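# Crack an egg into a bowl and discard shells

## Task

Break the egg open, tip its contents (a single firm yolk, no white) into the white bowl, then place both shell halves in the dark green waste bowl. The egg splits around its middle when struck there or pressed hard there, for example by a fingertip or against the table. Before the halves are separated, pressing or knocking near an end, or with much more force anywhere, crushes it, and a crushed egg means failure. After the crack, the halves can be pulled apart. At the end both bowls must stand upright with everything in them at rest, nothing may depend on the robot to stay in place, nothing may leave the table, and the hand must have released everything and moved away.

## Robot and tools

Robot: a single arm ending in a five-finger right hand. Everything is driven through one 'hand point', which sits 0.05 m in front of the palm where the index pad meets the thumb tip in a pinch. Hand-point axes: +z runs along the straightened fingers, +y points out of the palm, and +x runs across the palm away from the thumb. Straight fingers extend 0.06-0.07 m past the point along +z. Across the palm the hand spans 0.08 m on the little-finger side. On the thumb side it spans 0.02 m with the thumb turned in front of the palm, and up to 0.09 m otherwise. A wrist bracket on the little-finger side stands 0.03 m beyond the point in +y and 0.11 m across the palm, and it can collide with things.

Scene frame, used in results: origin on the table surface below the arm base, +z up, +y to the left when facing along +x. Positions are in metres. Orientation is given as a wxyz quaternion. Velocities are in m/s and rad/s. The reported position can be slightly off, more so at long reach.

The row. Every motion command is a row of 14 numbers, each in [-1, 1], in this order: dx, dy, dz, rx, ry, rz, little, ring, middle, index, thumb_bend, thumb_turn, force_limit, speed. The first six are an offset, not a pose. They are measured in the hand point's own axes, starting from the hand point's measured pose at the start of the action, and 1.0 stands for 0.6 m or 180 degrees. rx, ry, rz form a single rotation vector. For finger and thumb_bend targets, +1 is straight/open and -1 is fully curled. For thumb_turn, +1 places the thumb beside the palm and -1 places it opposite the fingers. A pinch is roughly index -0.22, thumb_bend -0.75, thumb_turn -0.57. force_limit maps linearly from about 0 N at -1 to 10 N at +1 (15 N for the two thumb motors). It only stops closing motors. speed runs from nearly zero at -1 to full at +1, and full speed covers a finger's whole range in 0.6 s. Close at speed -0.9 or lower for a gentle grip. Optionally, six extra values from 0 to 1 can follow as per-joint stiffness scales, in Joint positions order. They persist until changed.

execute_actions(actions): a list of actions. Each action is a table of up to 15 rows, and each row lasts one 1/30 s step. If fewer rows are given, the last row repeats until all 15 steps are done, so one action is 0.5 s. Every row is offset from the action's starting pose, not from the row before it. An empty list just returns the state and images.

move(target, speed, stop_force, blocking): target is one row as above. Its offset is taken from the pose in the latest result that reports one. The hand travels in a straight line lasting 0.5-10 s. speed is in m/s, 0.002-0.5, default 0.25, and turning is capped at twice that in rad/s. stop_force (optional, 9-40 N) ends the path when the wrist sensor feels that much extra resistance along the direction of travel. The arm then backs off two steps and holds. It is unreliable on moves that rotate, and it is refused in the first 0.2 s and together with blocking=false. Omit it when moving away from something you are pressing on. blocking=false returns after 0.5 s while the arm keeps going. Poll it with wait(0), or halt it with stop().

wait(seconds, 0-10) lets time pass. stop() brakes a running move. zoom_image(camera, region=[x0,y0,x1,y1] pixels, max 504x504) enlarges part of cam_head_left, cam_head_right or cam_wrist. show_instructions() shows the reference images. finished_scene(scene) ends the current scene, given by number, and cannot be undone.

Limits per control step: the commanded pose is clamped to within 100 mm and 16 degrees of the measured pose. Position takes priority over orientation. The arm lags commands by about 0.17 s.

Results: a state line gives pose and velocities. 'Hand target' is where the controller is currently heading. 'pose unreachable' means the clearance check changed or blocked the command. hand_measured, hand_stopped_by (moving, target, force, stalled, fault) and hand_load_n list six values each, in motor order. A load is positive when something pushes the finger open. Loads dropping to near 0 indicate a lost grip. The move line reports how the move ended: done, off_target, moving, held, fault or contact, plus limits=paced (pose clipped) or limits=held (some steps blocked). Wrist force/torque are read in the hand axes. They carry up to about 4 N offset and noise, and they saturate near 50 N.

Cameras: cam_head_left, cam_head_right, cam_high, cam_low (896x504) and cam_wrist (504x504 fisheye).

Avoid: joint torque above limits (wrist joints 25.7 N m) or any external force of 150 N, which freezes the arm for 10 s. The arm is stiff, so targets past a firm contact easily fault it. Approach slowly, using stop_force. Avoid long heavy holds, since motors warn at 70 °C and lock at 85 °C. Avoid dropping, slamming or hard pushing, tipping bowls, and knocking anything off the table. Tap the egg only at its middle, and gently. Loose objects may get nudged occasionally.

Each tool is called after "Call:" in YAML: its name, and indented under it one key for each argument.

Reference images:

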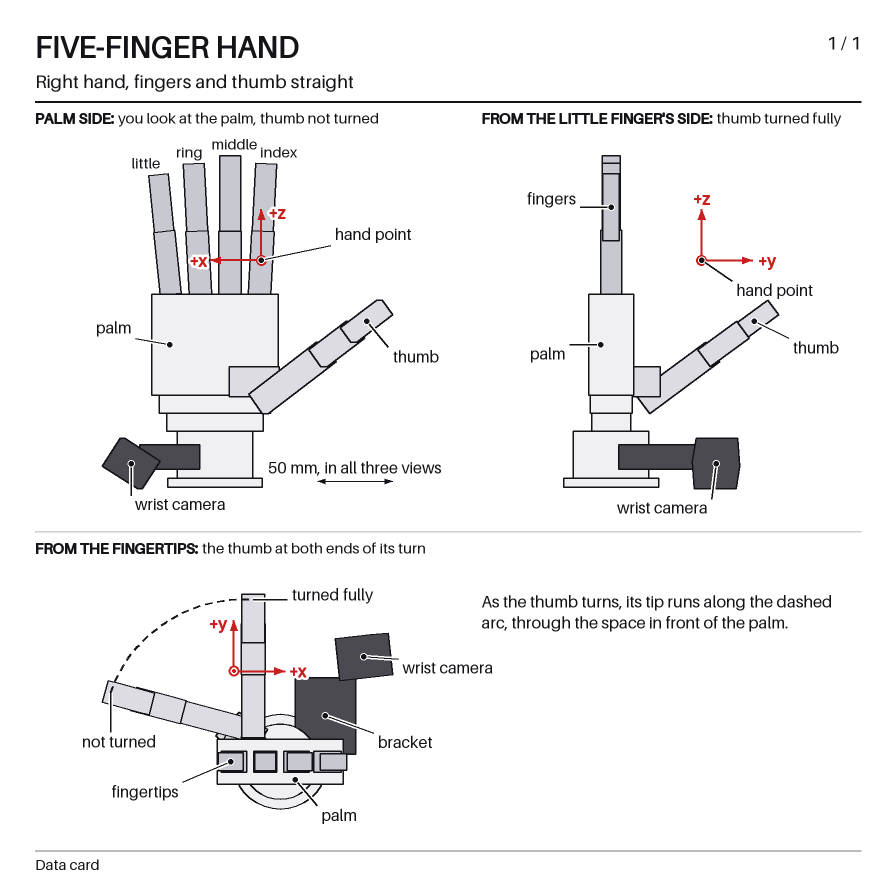

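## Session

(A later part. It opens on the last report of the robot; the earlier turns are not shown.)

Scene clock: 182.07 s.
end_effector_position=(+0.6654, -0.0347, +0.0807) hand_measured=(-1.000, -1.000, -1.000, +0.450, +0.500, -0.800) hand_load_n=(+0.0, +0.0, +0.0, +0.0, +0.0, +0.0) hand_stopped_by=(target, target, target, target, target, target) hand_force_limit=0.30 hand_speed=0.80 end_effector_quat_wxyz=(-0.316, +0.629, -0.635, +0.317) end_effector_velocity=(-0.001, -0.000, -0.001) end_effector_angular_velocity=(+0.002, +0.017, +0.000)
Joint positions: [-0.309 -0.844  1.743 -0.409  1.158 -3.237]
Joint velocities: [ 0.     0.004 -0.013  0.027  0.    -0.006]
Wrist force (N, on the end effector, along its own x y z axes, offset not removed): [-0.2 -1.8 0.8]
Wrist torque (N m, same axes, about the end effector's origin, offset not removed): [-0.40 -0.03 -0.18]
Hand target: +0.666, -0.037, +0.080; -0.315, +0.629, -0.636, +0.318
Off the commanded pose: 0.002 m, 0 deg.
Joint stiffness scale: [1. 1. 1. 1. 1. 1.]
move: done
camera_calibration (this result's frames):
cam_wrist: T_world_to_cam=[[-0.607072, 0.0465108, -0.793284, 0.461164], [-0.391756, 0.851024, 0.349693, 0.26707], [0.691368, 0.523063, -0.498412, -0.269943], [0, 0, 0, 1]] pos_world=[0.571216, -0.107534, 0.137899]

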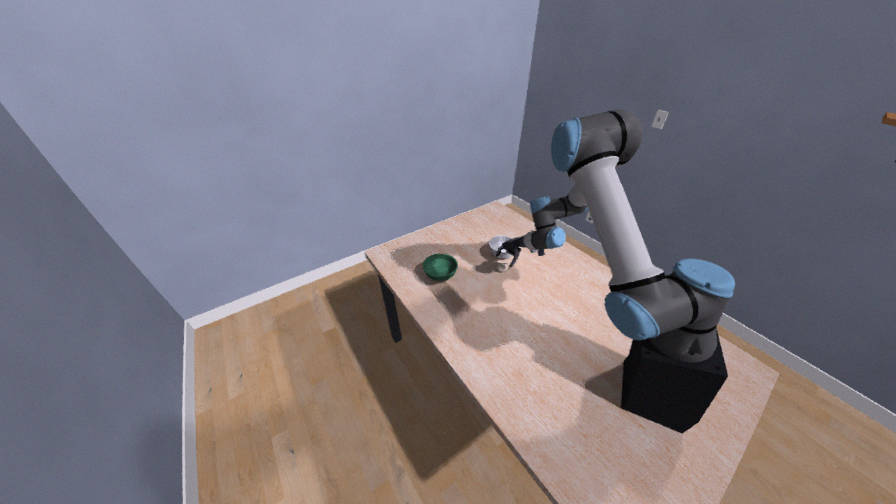

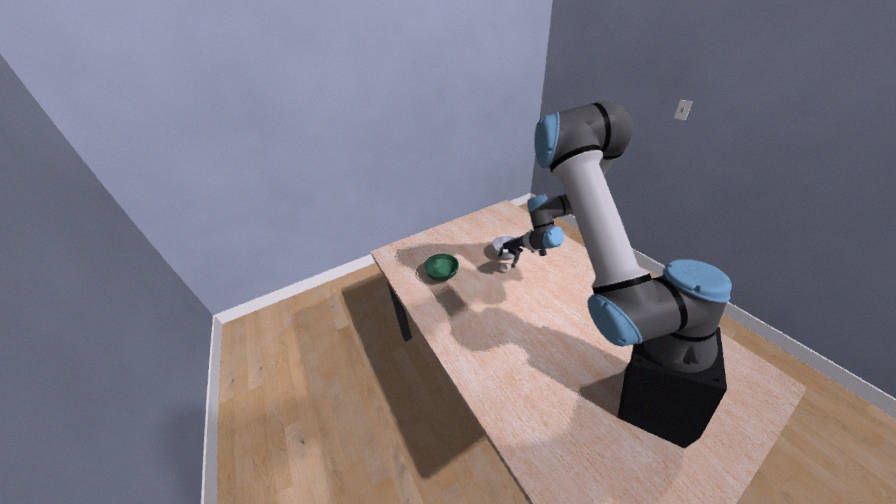

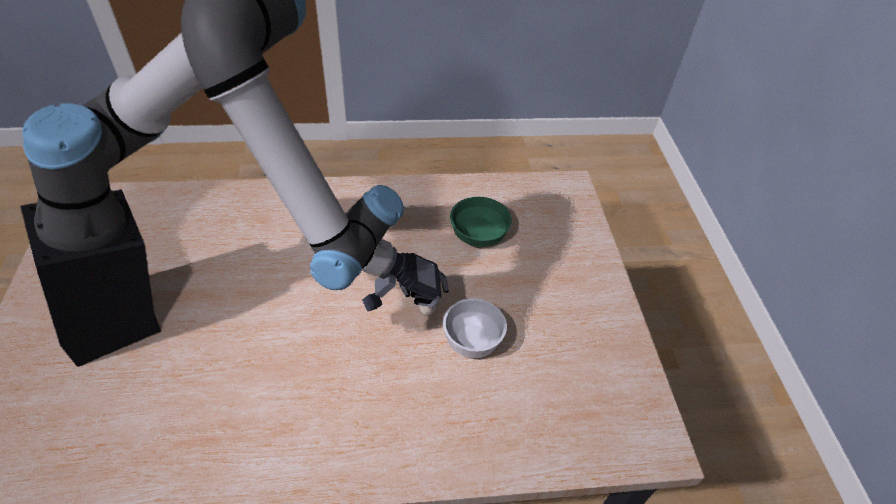

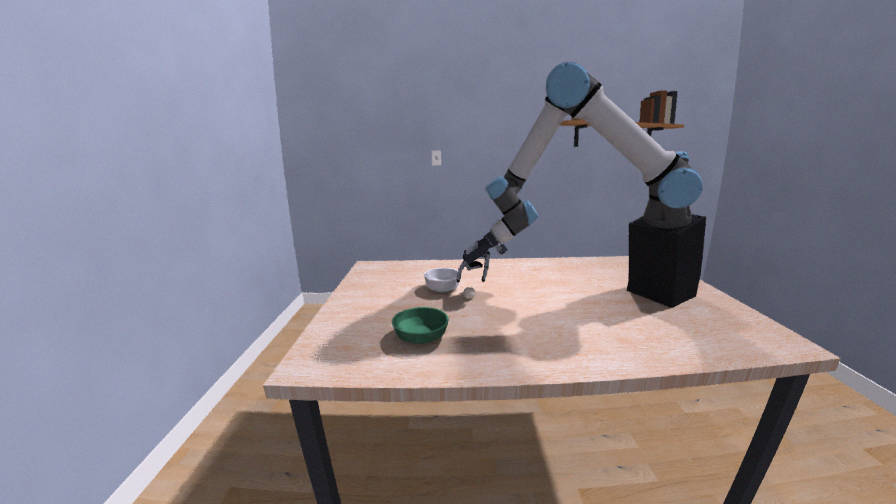

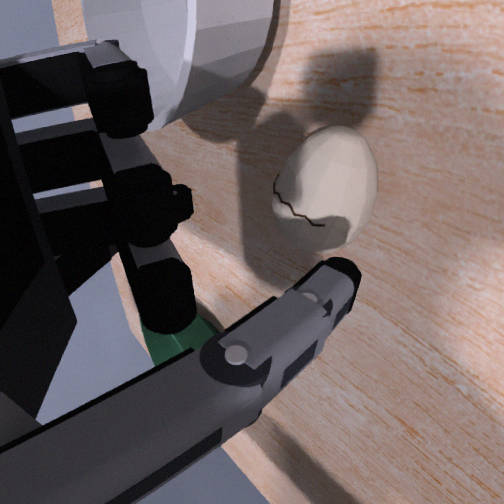

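Call:
execute_actions:
  actions:
    - [[-0.003,-0.004,0.005,0.002,0.088,0.068,-1,-1,-1,0.45,0.5,-0.8,0.3,0.8]]
    - [[0,0.03,0.024,0,0,0,-1,-1,-1,0.45,0.5,-0.8,0.3,0.8]]
    - [[0,0.022,0.017,0,0,0,-1,-1,-1,0.45,0.5,-0.8,0.3,0.8]]

Call:
zoom_image:
  camera: "cam_low"
  region: [410,230,530,320]

Scene clock: 183.80 s.
end_effector_position=(+0.6650, -0.0300, +0.0431) hand_measured=(-1.000, -1.000, -1.000, +0.450, +0.500, -0.800) hand_load_n=(+0.0, +0.0, +0.0, +0.0, +0.0, +0.0) hand_stopped_by=(target, target, target, target, target, target) hand_force_limit=0.30 hand_speed=0.80 end_effector_quat_wxyz=(+0.271, -0.527, +0.723, -0.356) end_effector_velocity=(+0.008, -0.002, +0.003) end_effector_angular_velocity=(-0.005, -0.018, -0.001)
Joint positions: [-0.199 -0.785  1.746 -0.481  1.483 -2.996]
Joint velocities: [ 0.001  0.001 -0.01  -0.009  0.004  0.003]
Wrist force (N, on the end effector, along its own x y z axes, offset not removed): [0.4 -3.1 -0.9]
Wrist torque (N m, same axes, about the end effector's origin, offset not removed): [-0.49 -0.15 0.04]
Hand target: +0.667, -0.029, +0.043; +0.272, -0.526, +0.722, -0.357
Off the commanded pose: 0.002 m, 0 deg.
Joint stiffness scale: [1. 1. 1. 1. 1. 1.]
camera_calibration (this result's frames):
cam_wrist: T_world_to_cam=[[-0.564431, 0.231893, -0.792239, 0.408037], [-0.128849, 0.923218, 0.36203, 0.102853], [0.815362, 0.30642, -0.491214, -0.380149], [0, 0, 0, 1]] pos_world=[0.55352, -0.0730914, 0.0992928]

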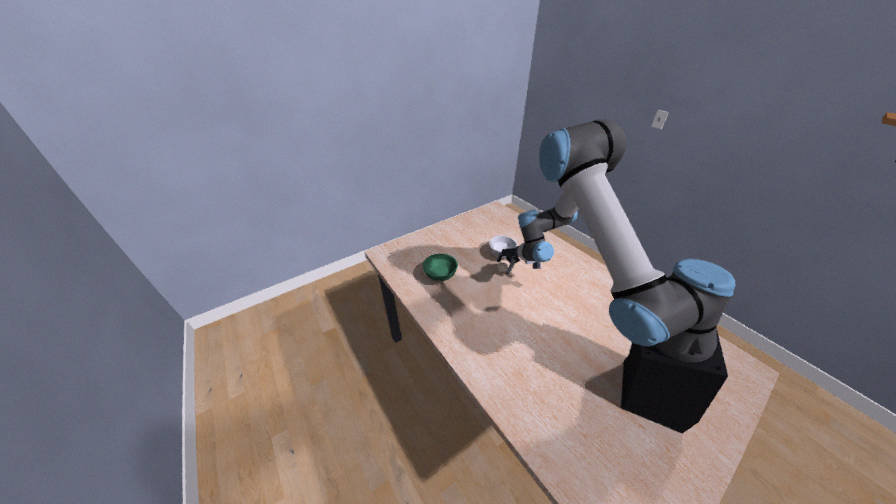

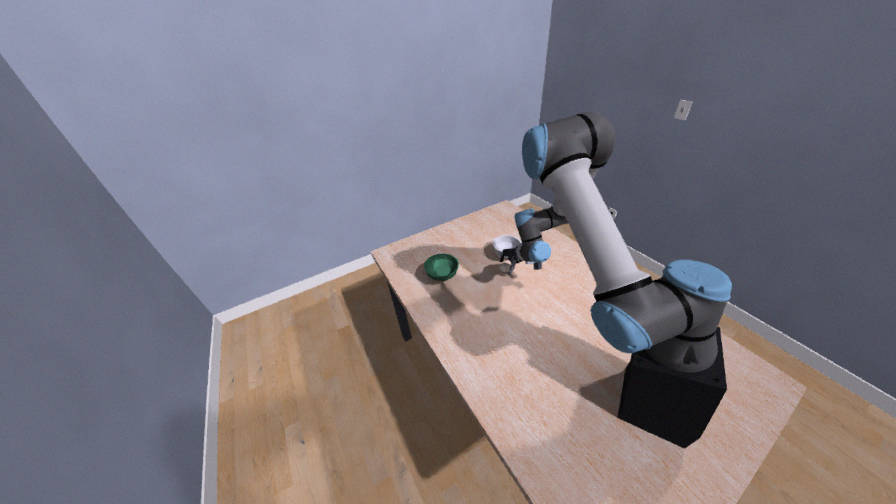

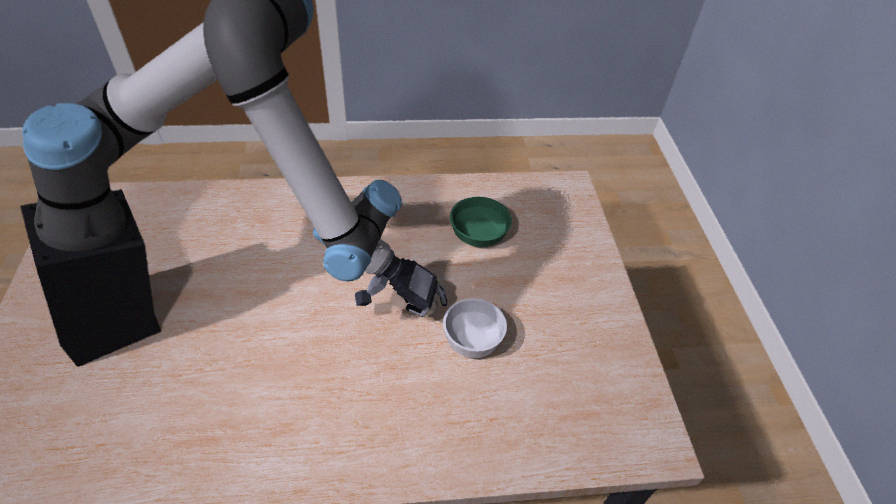

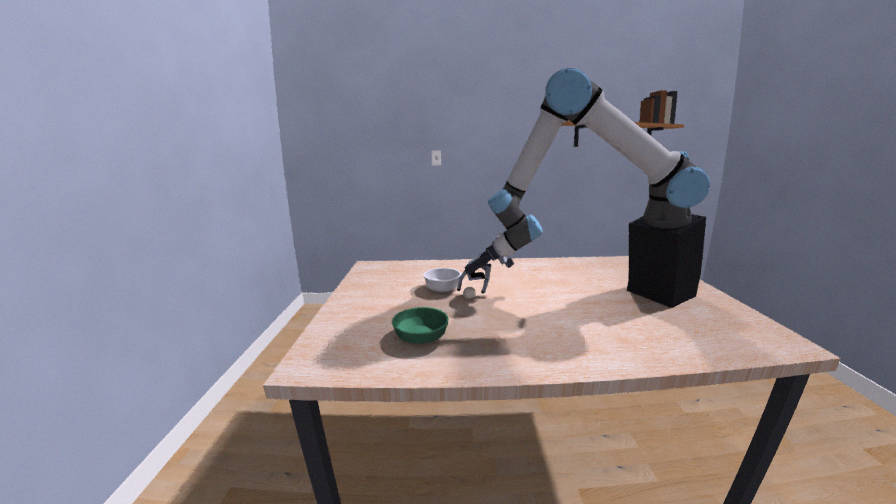

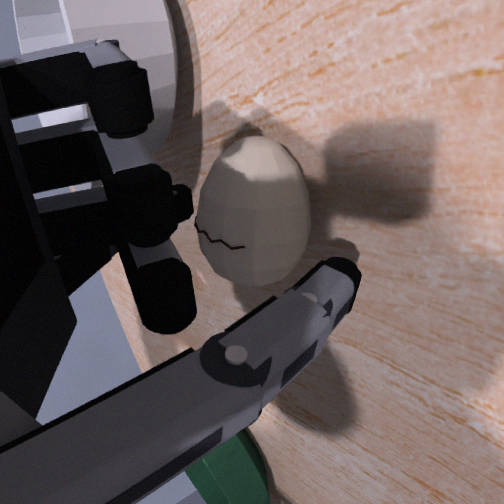

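Region (410, 230, 530, 320) of cam_low's 896x504 image, scaled by 4.200, with more detail than that image has; it fills the top 378 rows of this view, and the rest is white.

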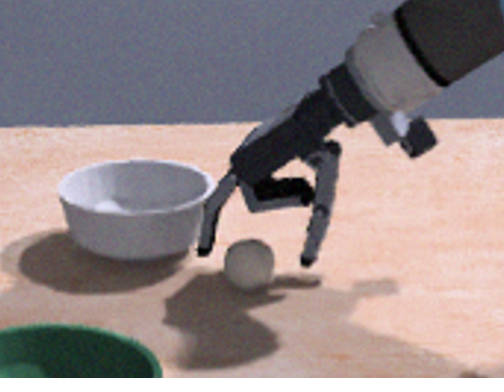

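Call:
execute_actions:
  actions:
    - [[0.012,0.009,0.024,0,0,0,-1,-1,-1,0.45,0.5,-0.8,0.3,0.8]]
    - [[0,0,0,0,0,0,-1,-1,-1,0.1,-0.3,-0.8,0.3,-0.75]]
    - [[0,0,0,0,0,0,-1,-1,-1,0.1,-0.3,-0.8,0.3,-0.75]]
    - [[0,0,0,0,0,0,-1,-1,-1,0.1,-0.3,-0.8,0.3,-0.75]]

Call:
zoom_image:
  camera: "cam_low"
  region: [410,230,530,320]

Scene clock: 185.90 s.
end_effector_position=(+0.6693, -0.0374, +0.0304) hand_measured=(-1.000, -1.000, -1.000, +0.102, +0.140, -0.800) hand_load_n=(+0.0, +0.0, +0.0, +8.5, +8.0, -1.5) hand_stopped_by=(target, target, target, force, moving, target) hand_force_limit=0.30 hand_speed=-0.75 end_effector_quat_wxyz=(+0.270, -0.527, +0.723, -0.356) end_effector_velocity=(+0.000, -0.000, -0.000) end_effector_angular_velocity=(-0.001, -0.000, +0.001)
Joint positions: [-0.207 -0.751  1.719 -0.486  1.475 -3.   ]
Joint velocities: [-0.     0.001 -0.001 -0.    -0.001 -0.001]
Wrist force (N, on the end effector, along its own x y z axes, offset not removed): [2.3 -2.8 1.5]
Wrist torque (N m, same axes, about the end effector's origin, offset not removed): [-0.56 -0.52 0.02]
Hand target: +0.669, -0.037, +0.030; +0.270, -0.527, +0.723, -0.356
Off the commanded pose: 0.000 m, 0 deg.
Joint stiffness scale: [1. 1. 1. 1. 1. 1.]
camera_calibration (this result's frames):
cam_wrist: T_world_to_cam=[[-0.565946, 0.232342, -0.791026, 0.403118], [-0.128198, 0.922997, 0.362825, 0.114428], [0.814414, 0.306747, -0.492581, -0.386895], [0, 0, 0, 1]] pos_world=[0.557906, -0.0805992, 0.0867825]

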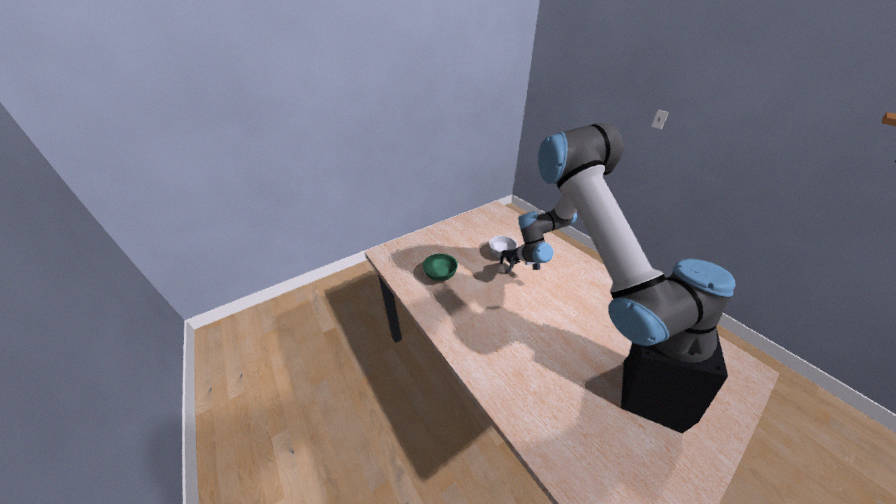

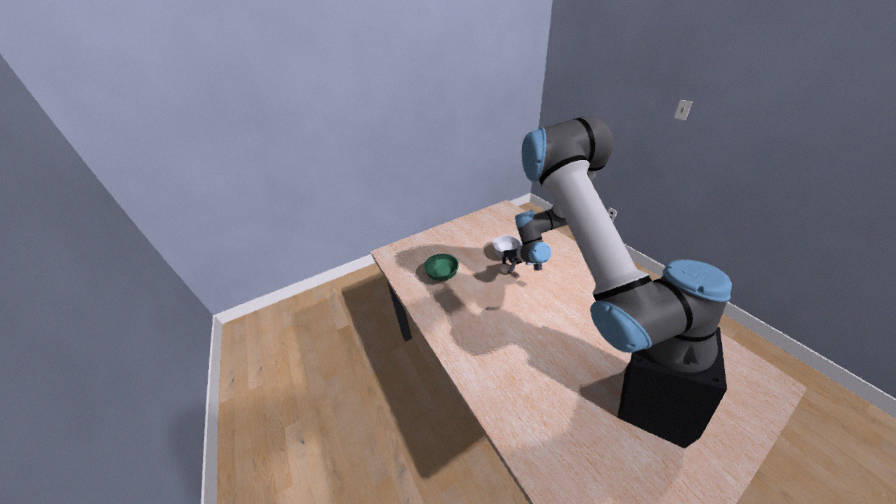

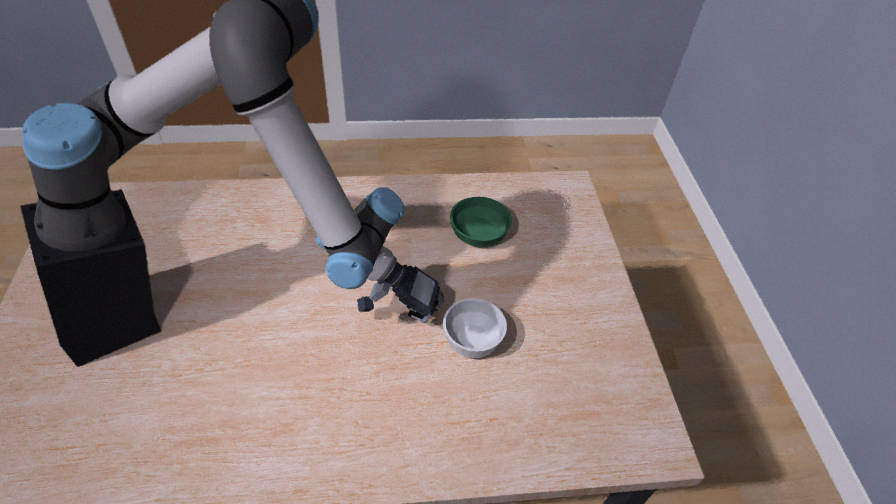

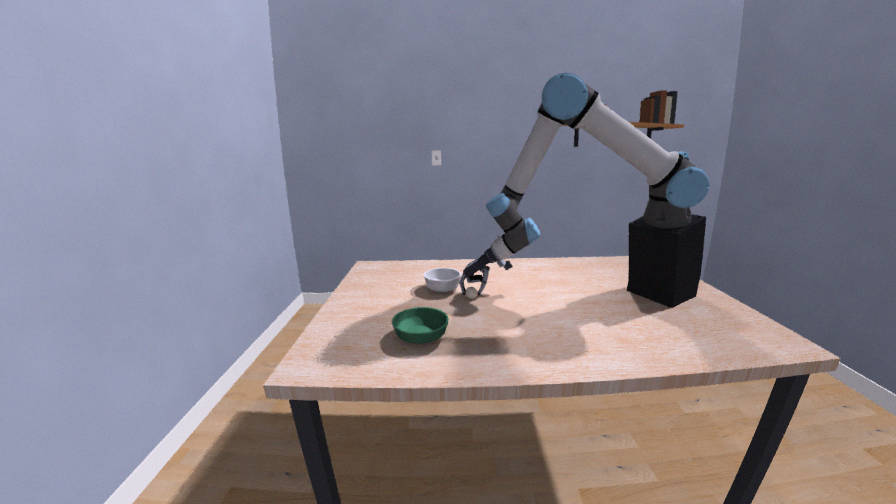

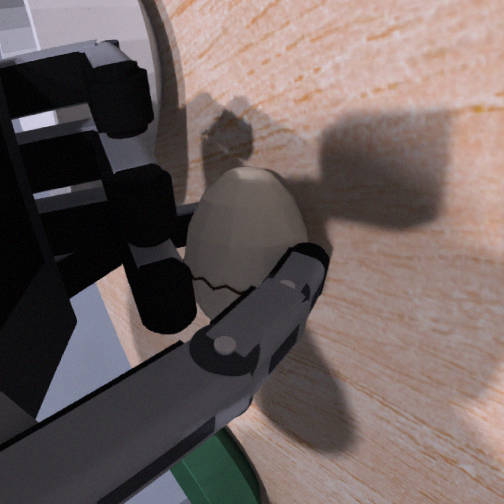

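Region (410, 230, 530, 320) of cam_low's 896x504 image, scaled by 4.200, with more detail than that image has; it fills the top 378 rows of this view, and the rest is white.

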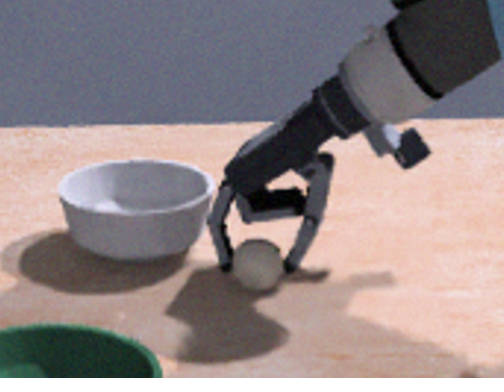

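Call:
move:
  target: [0,-0.099,-0.076,0,0,0,-1,-1,-1,0.1,-0.3,-0.8,0.3,-0.75]
  speed: 0.12

Scene clock: 187.23 s.
end_effector_position=(+0.6696, -0.0377, +0.1045) hand_measured=(-1.000, -1.000, -1.000, +0.102, +0.122, -0.800) hand_load_n=(+0.0, +0.0, +0.0, +10.5, +9.5, -1.5) hand_stopped_by=(target, target, target, force, force, target) hand_force_limit=0.30 hand_speed=-0.75 end_effector_quat_wxyz=(+0.271, -0.527, +0.723, -0.356) end_effector_velocity=(-0.001, +0.000, +0.002) end_effector_angular_velocity=(+0.003, +0.004, -0.000)
Joint positions: [-0.232 -0.908  1.764 -0.373  1.453 -3.012]
Joint velocities: [-0.001 -0.005  0.002  0.008 -0.002  0.   ]
Wrist force (N, on the end effector, along its own x y z axes, offset not removed): [2.5 -1.8 -0.4]
Wrist torque (N m, same axes, about the end effector's origin, offset not removed): [-0.28 -0.38 -0.03]
Hand target: +0.668, -0.038, +0.105; +0.270, -0.527, +0.723, -0.356
Off the commanded pose: 0.002 m, 0 deg.
Joint stiffness scale: [1. 1. 1. 1. 1. 1.]
move: done
camera_calibration (this result's frames):
cam_wrist: T_world_to_cam=[[-0.565002, 0.231465, -0.791957, 0.461394], [-0.129648, 0.923015, 0.362263, 0.0888525], [0.81484, 0.307355, -0.491497, -0.350948], [0, 0, 0, 1]] pos_world=[0.558174, -0.0809431, 0.160727]

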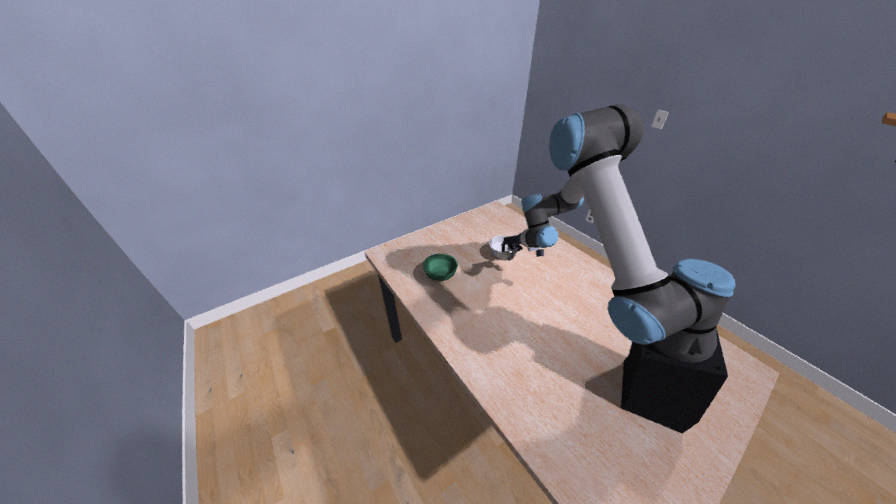

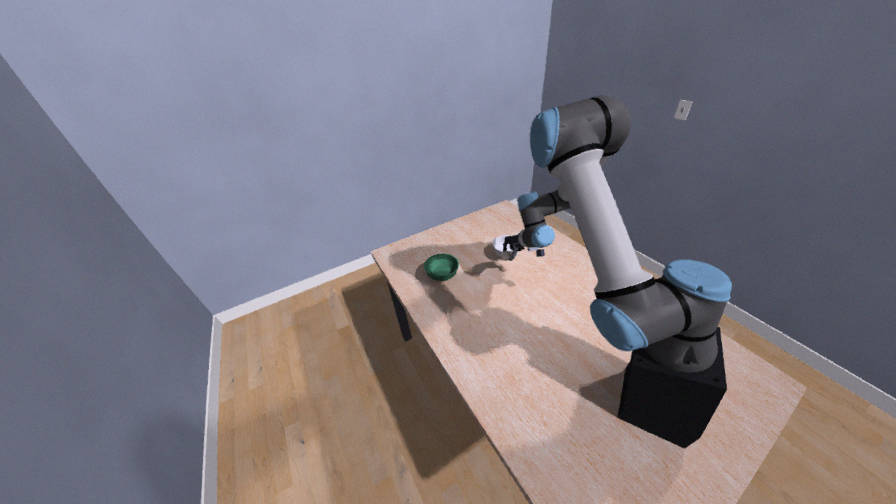

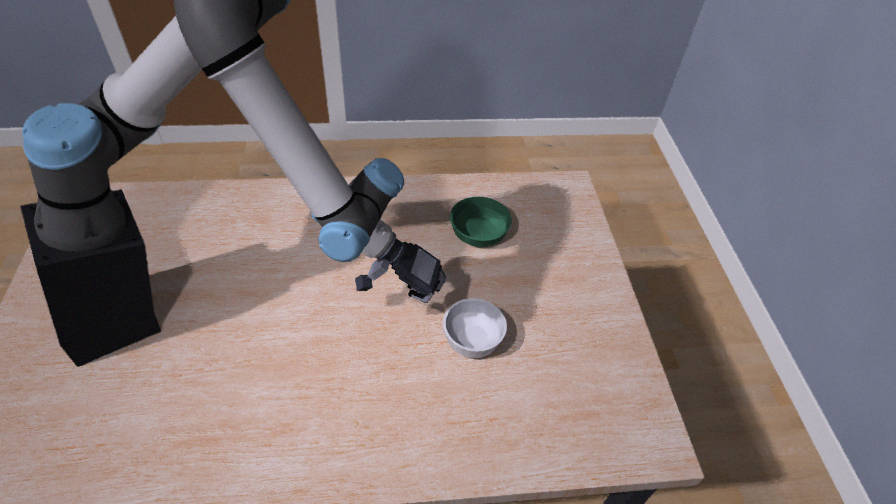

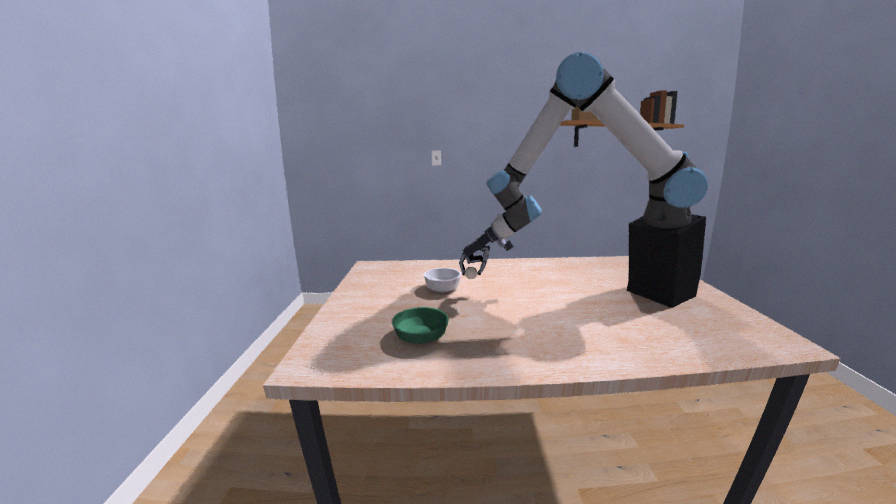

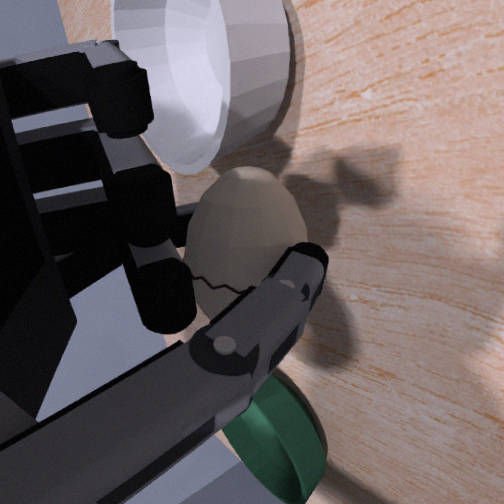

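Call:
move:
  target: [0.087,-0.123,0.16,0,-0.197,-0.152,-1,-1,-1,0.1,-0.3,-0.8,0.3,-0.75]
  speed: 0.2

Call:
move:
  target: [0,0.08,0.062,0,0,0,-1,-1,-1,0.1,-0.3,-0.8,0.3,-0.75]
  speed: 0.06

Call:
zoom_image:
  camera: "cam_high"
  region: [400,250,540,370]

Scene clock: 190.20 s.
end_effector_position=(+0.7693, -0.1225, +0.1047) hand_measured=(-1.000, -1.000, -1.000, +0.102, +0.122, -0.800) hand_load_n=(+0.0, +0.0, +0.0, +10.5, +9.5, -1.5) hand_stopped_by=(target, target, target, force, force, target) hand_force_limit=0.30 hand_speed=-0.75 end_effector_quat_wxyz=(-0.385, +0.762, -0.464, +0.234) end_effector_velocity=(-0.002, +0.000, -0.000) end_effector_angular_velocity=(+0.002, +0.017, +0.013)
Joint positions: [-0.459 -0.518  0.997  0.239  0.664 -3.741]
Joint velocities: [-0.     0.015 -0.03   0.05  -0.005 -0.028]
Wrist force (N, on the end effector, along its own x y z axes, offset not removed): [1.6 -0.6 0.2]
Wrist torque (N m, same axes, about the end effector's origin, offset not removed): [-0.12 -0.29 0.08]
Hand target: +0.770, -0.123, +0.105; -0.385, +0.763, -0.464, +0.233
Off the commanded pose: 0.001 m, 0 deg.
Joint stiffness scale: [1. 1. 1. 1. 1. 1.]
move: done
camera_calibration (this result's frames):
cam_wrist: T_world_to_cam=[[-0.553477, -0.240389, -0.797418, 0.471449], [-0.745959, 0.568903, 0.346259, 0.612477], [0.370417, 0.786487, -0.494196, -0.00518263], [0, 0, 0, 1]] pos_world=[0.719739, -0.231033, 0.161305]

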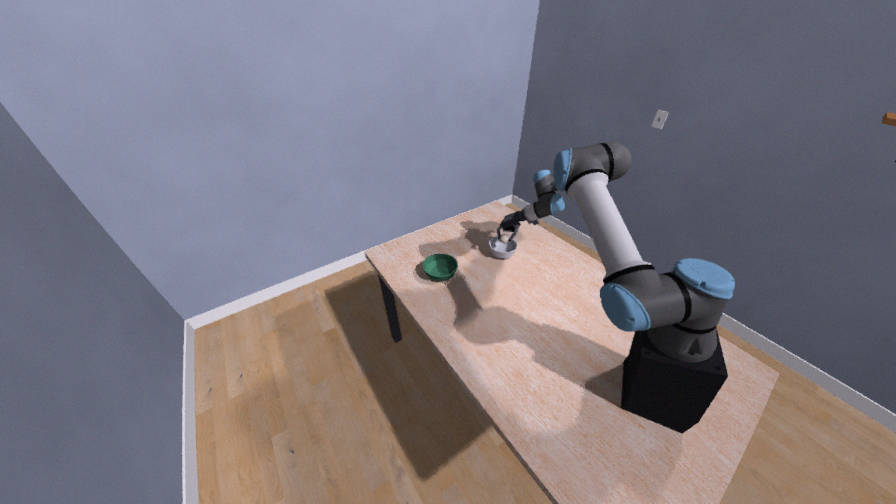

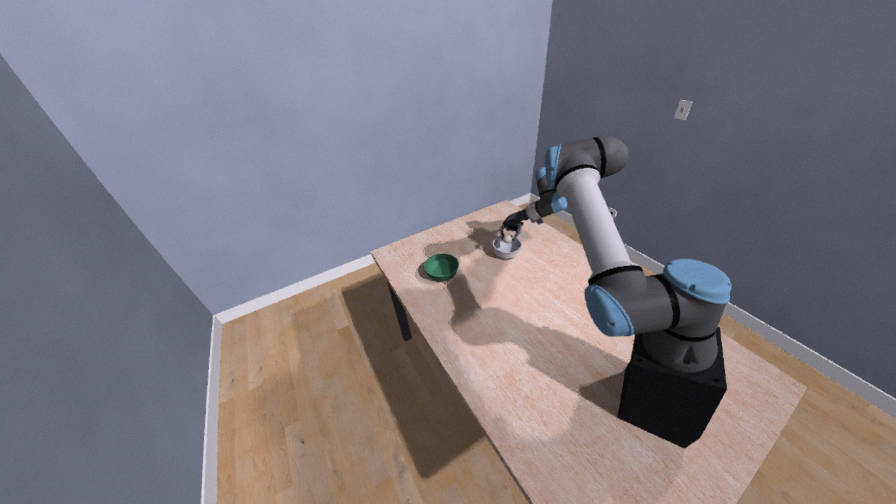

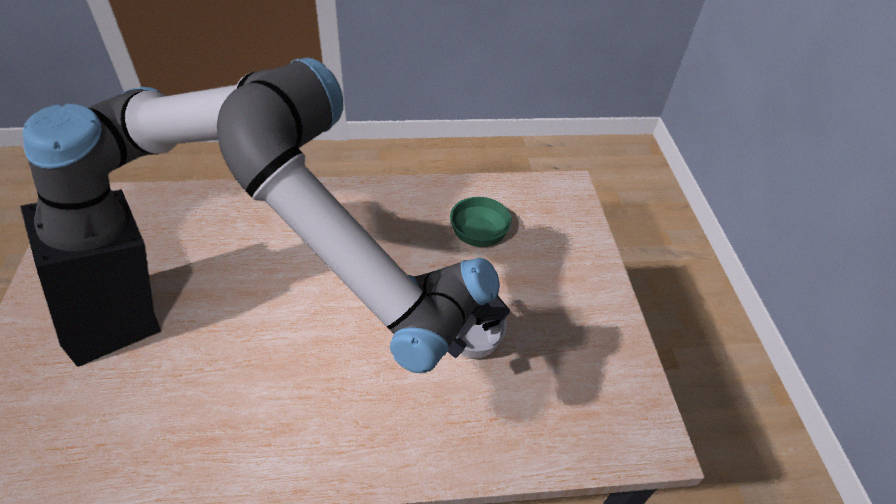

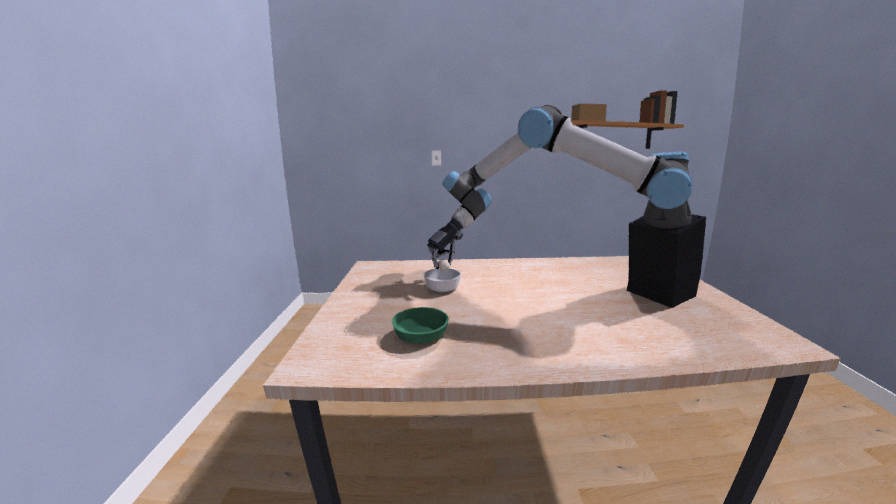

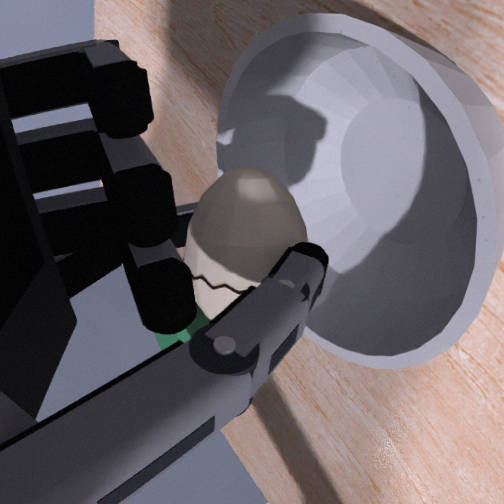

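Scene clock: 191.70 s.
end_effector_position=(+0.7692, -0.1225, +0.0446) hand_measured=(-1.000, -1.000, -1.000, +0.102, +0.122, -0.800) hand_load_n=(+0.0, +0.0, +0.0, +10.5, +9.5, -1.5) hand_stopped_by=(target, target, target, force, force, target) hand_force_limit=0.30 hand_speed=-0.75 end_effector_quat_wxyz=(-0.385, +0.762, -0.465, +0.233) end_effector_velocity=(+0.004, -0.002, +0.002) end_effector_angular_velocity=(-0.004, -0.008, +0.001)
Joint positions: [-0.442 -0.419  0.955  0.168  0.677 -3.722]
Joint velocities: [ 0.     0.001 -0.008 -0.004 -0.     0.002]
Wrist force (N, on the end effector, along its own x y z axes, offset not removed): [1.5 -2.3 -1.2]
Wrist torque (N m, same axes, about the end effector's origin, offset not removed): [-0.33 -0.36 -0.04]
Hand target: +0.771, -0.122, +0.044; -0.385, +0.762, -0.464, +0.234
Off the commanded pose: 0.002 m, 0 deg.
Joint stiffness scale: [1. 1. 1. 1. 1. 1.]
move: done
camera_calibration (this result's frames):
cam_wrist: T_world_to_cam=[[-0.555126, -0.238594, -0.796811, 0.42487], [-0.744597, 0.569487, 0.348224, 0.632096], [0.370689, 0.786611, -0.493794, -0.0351209], [0, 0, 0, 1]] pos_world=[0.719533, -0.230973, 0.101088]

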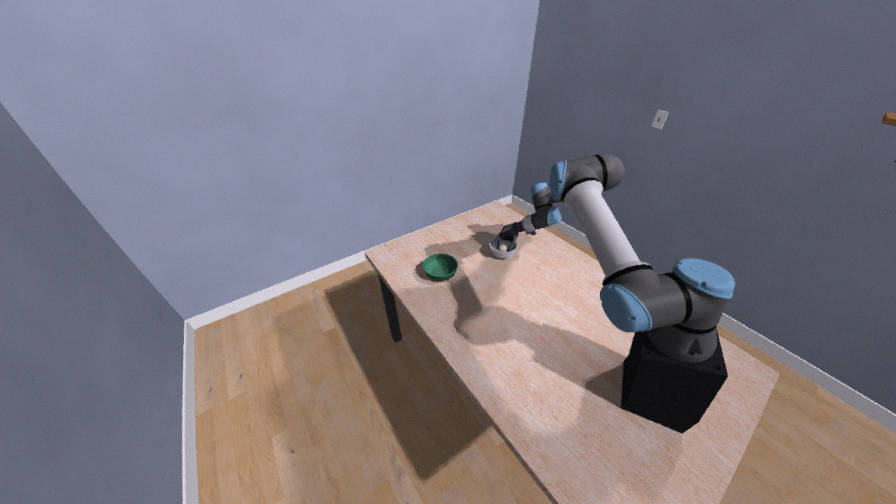

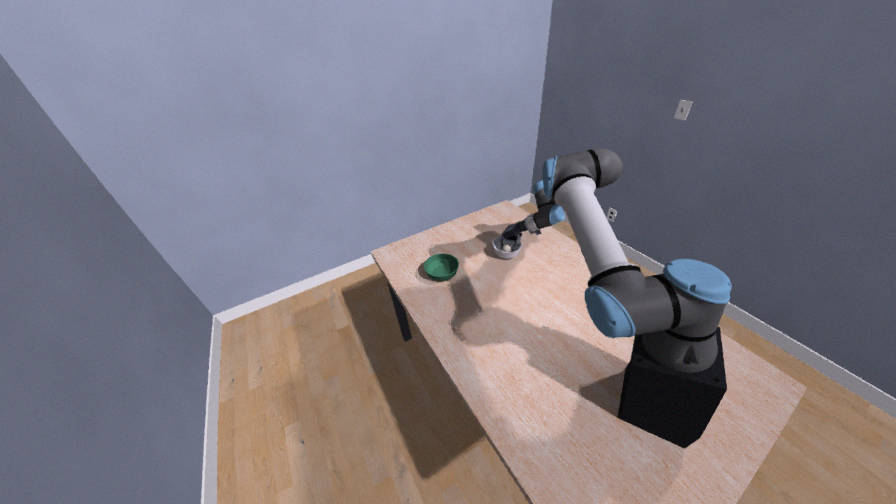

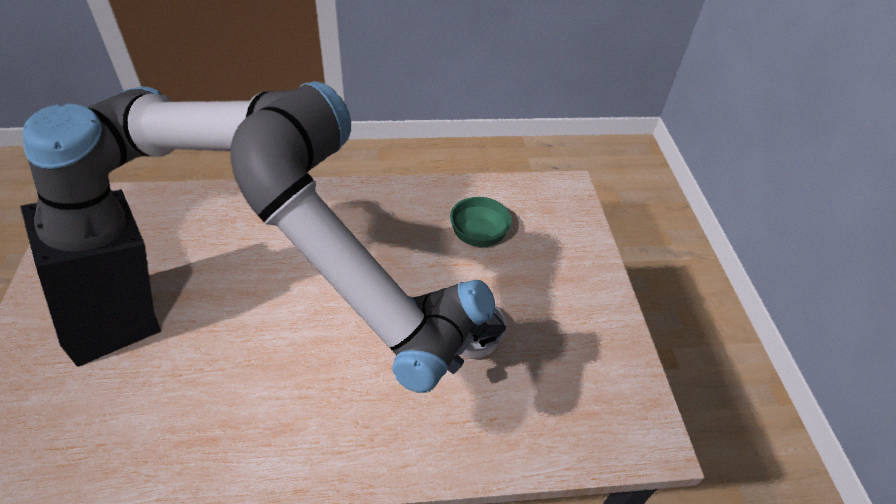

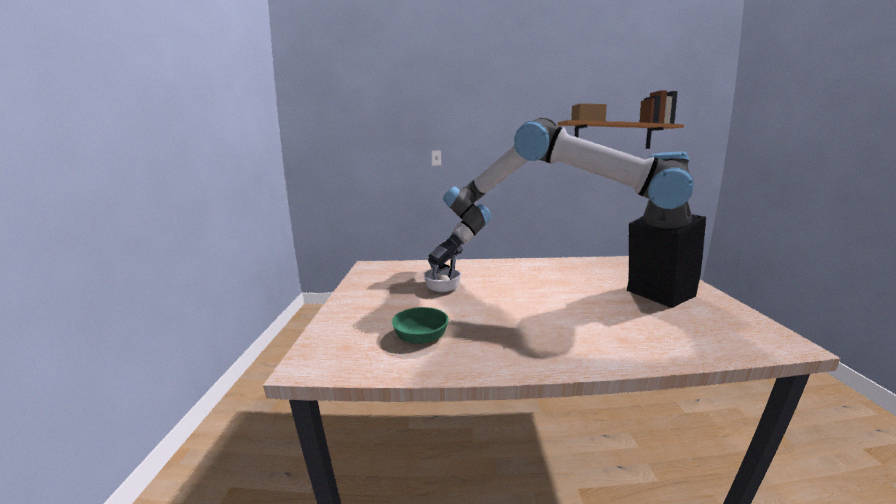

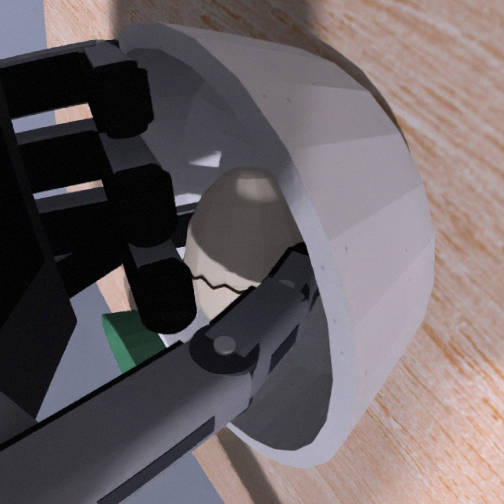

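Region (400, 250, 540, 370) of cam_high's 896x504 image, scaled by 3.600, with more detail than that image has; it fills the top 432 rows of this view, and the rest is white.

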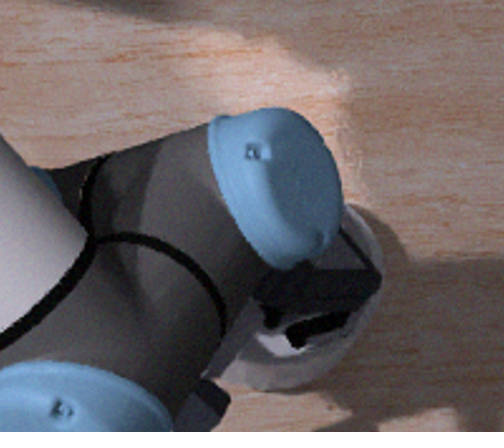

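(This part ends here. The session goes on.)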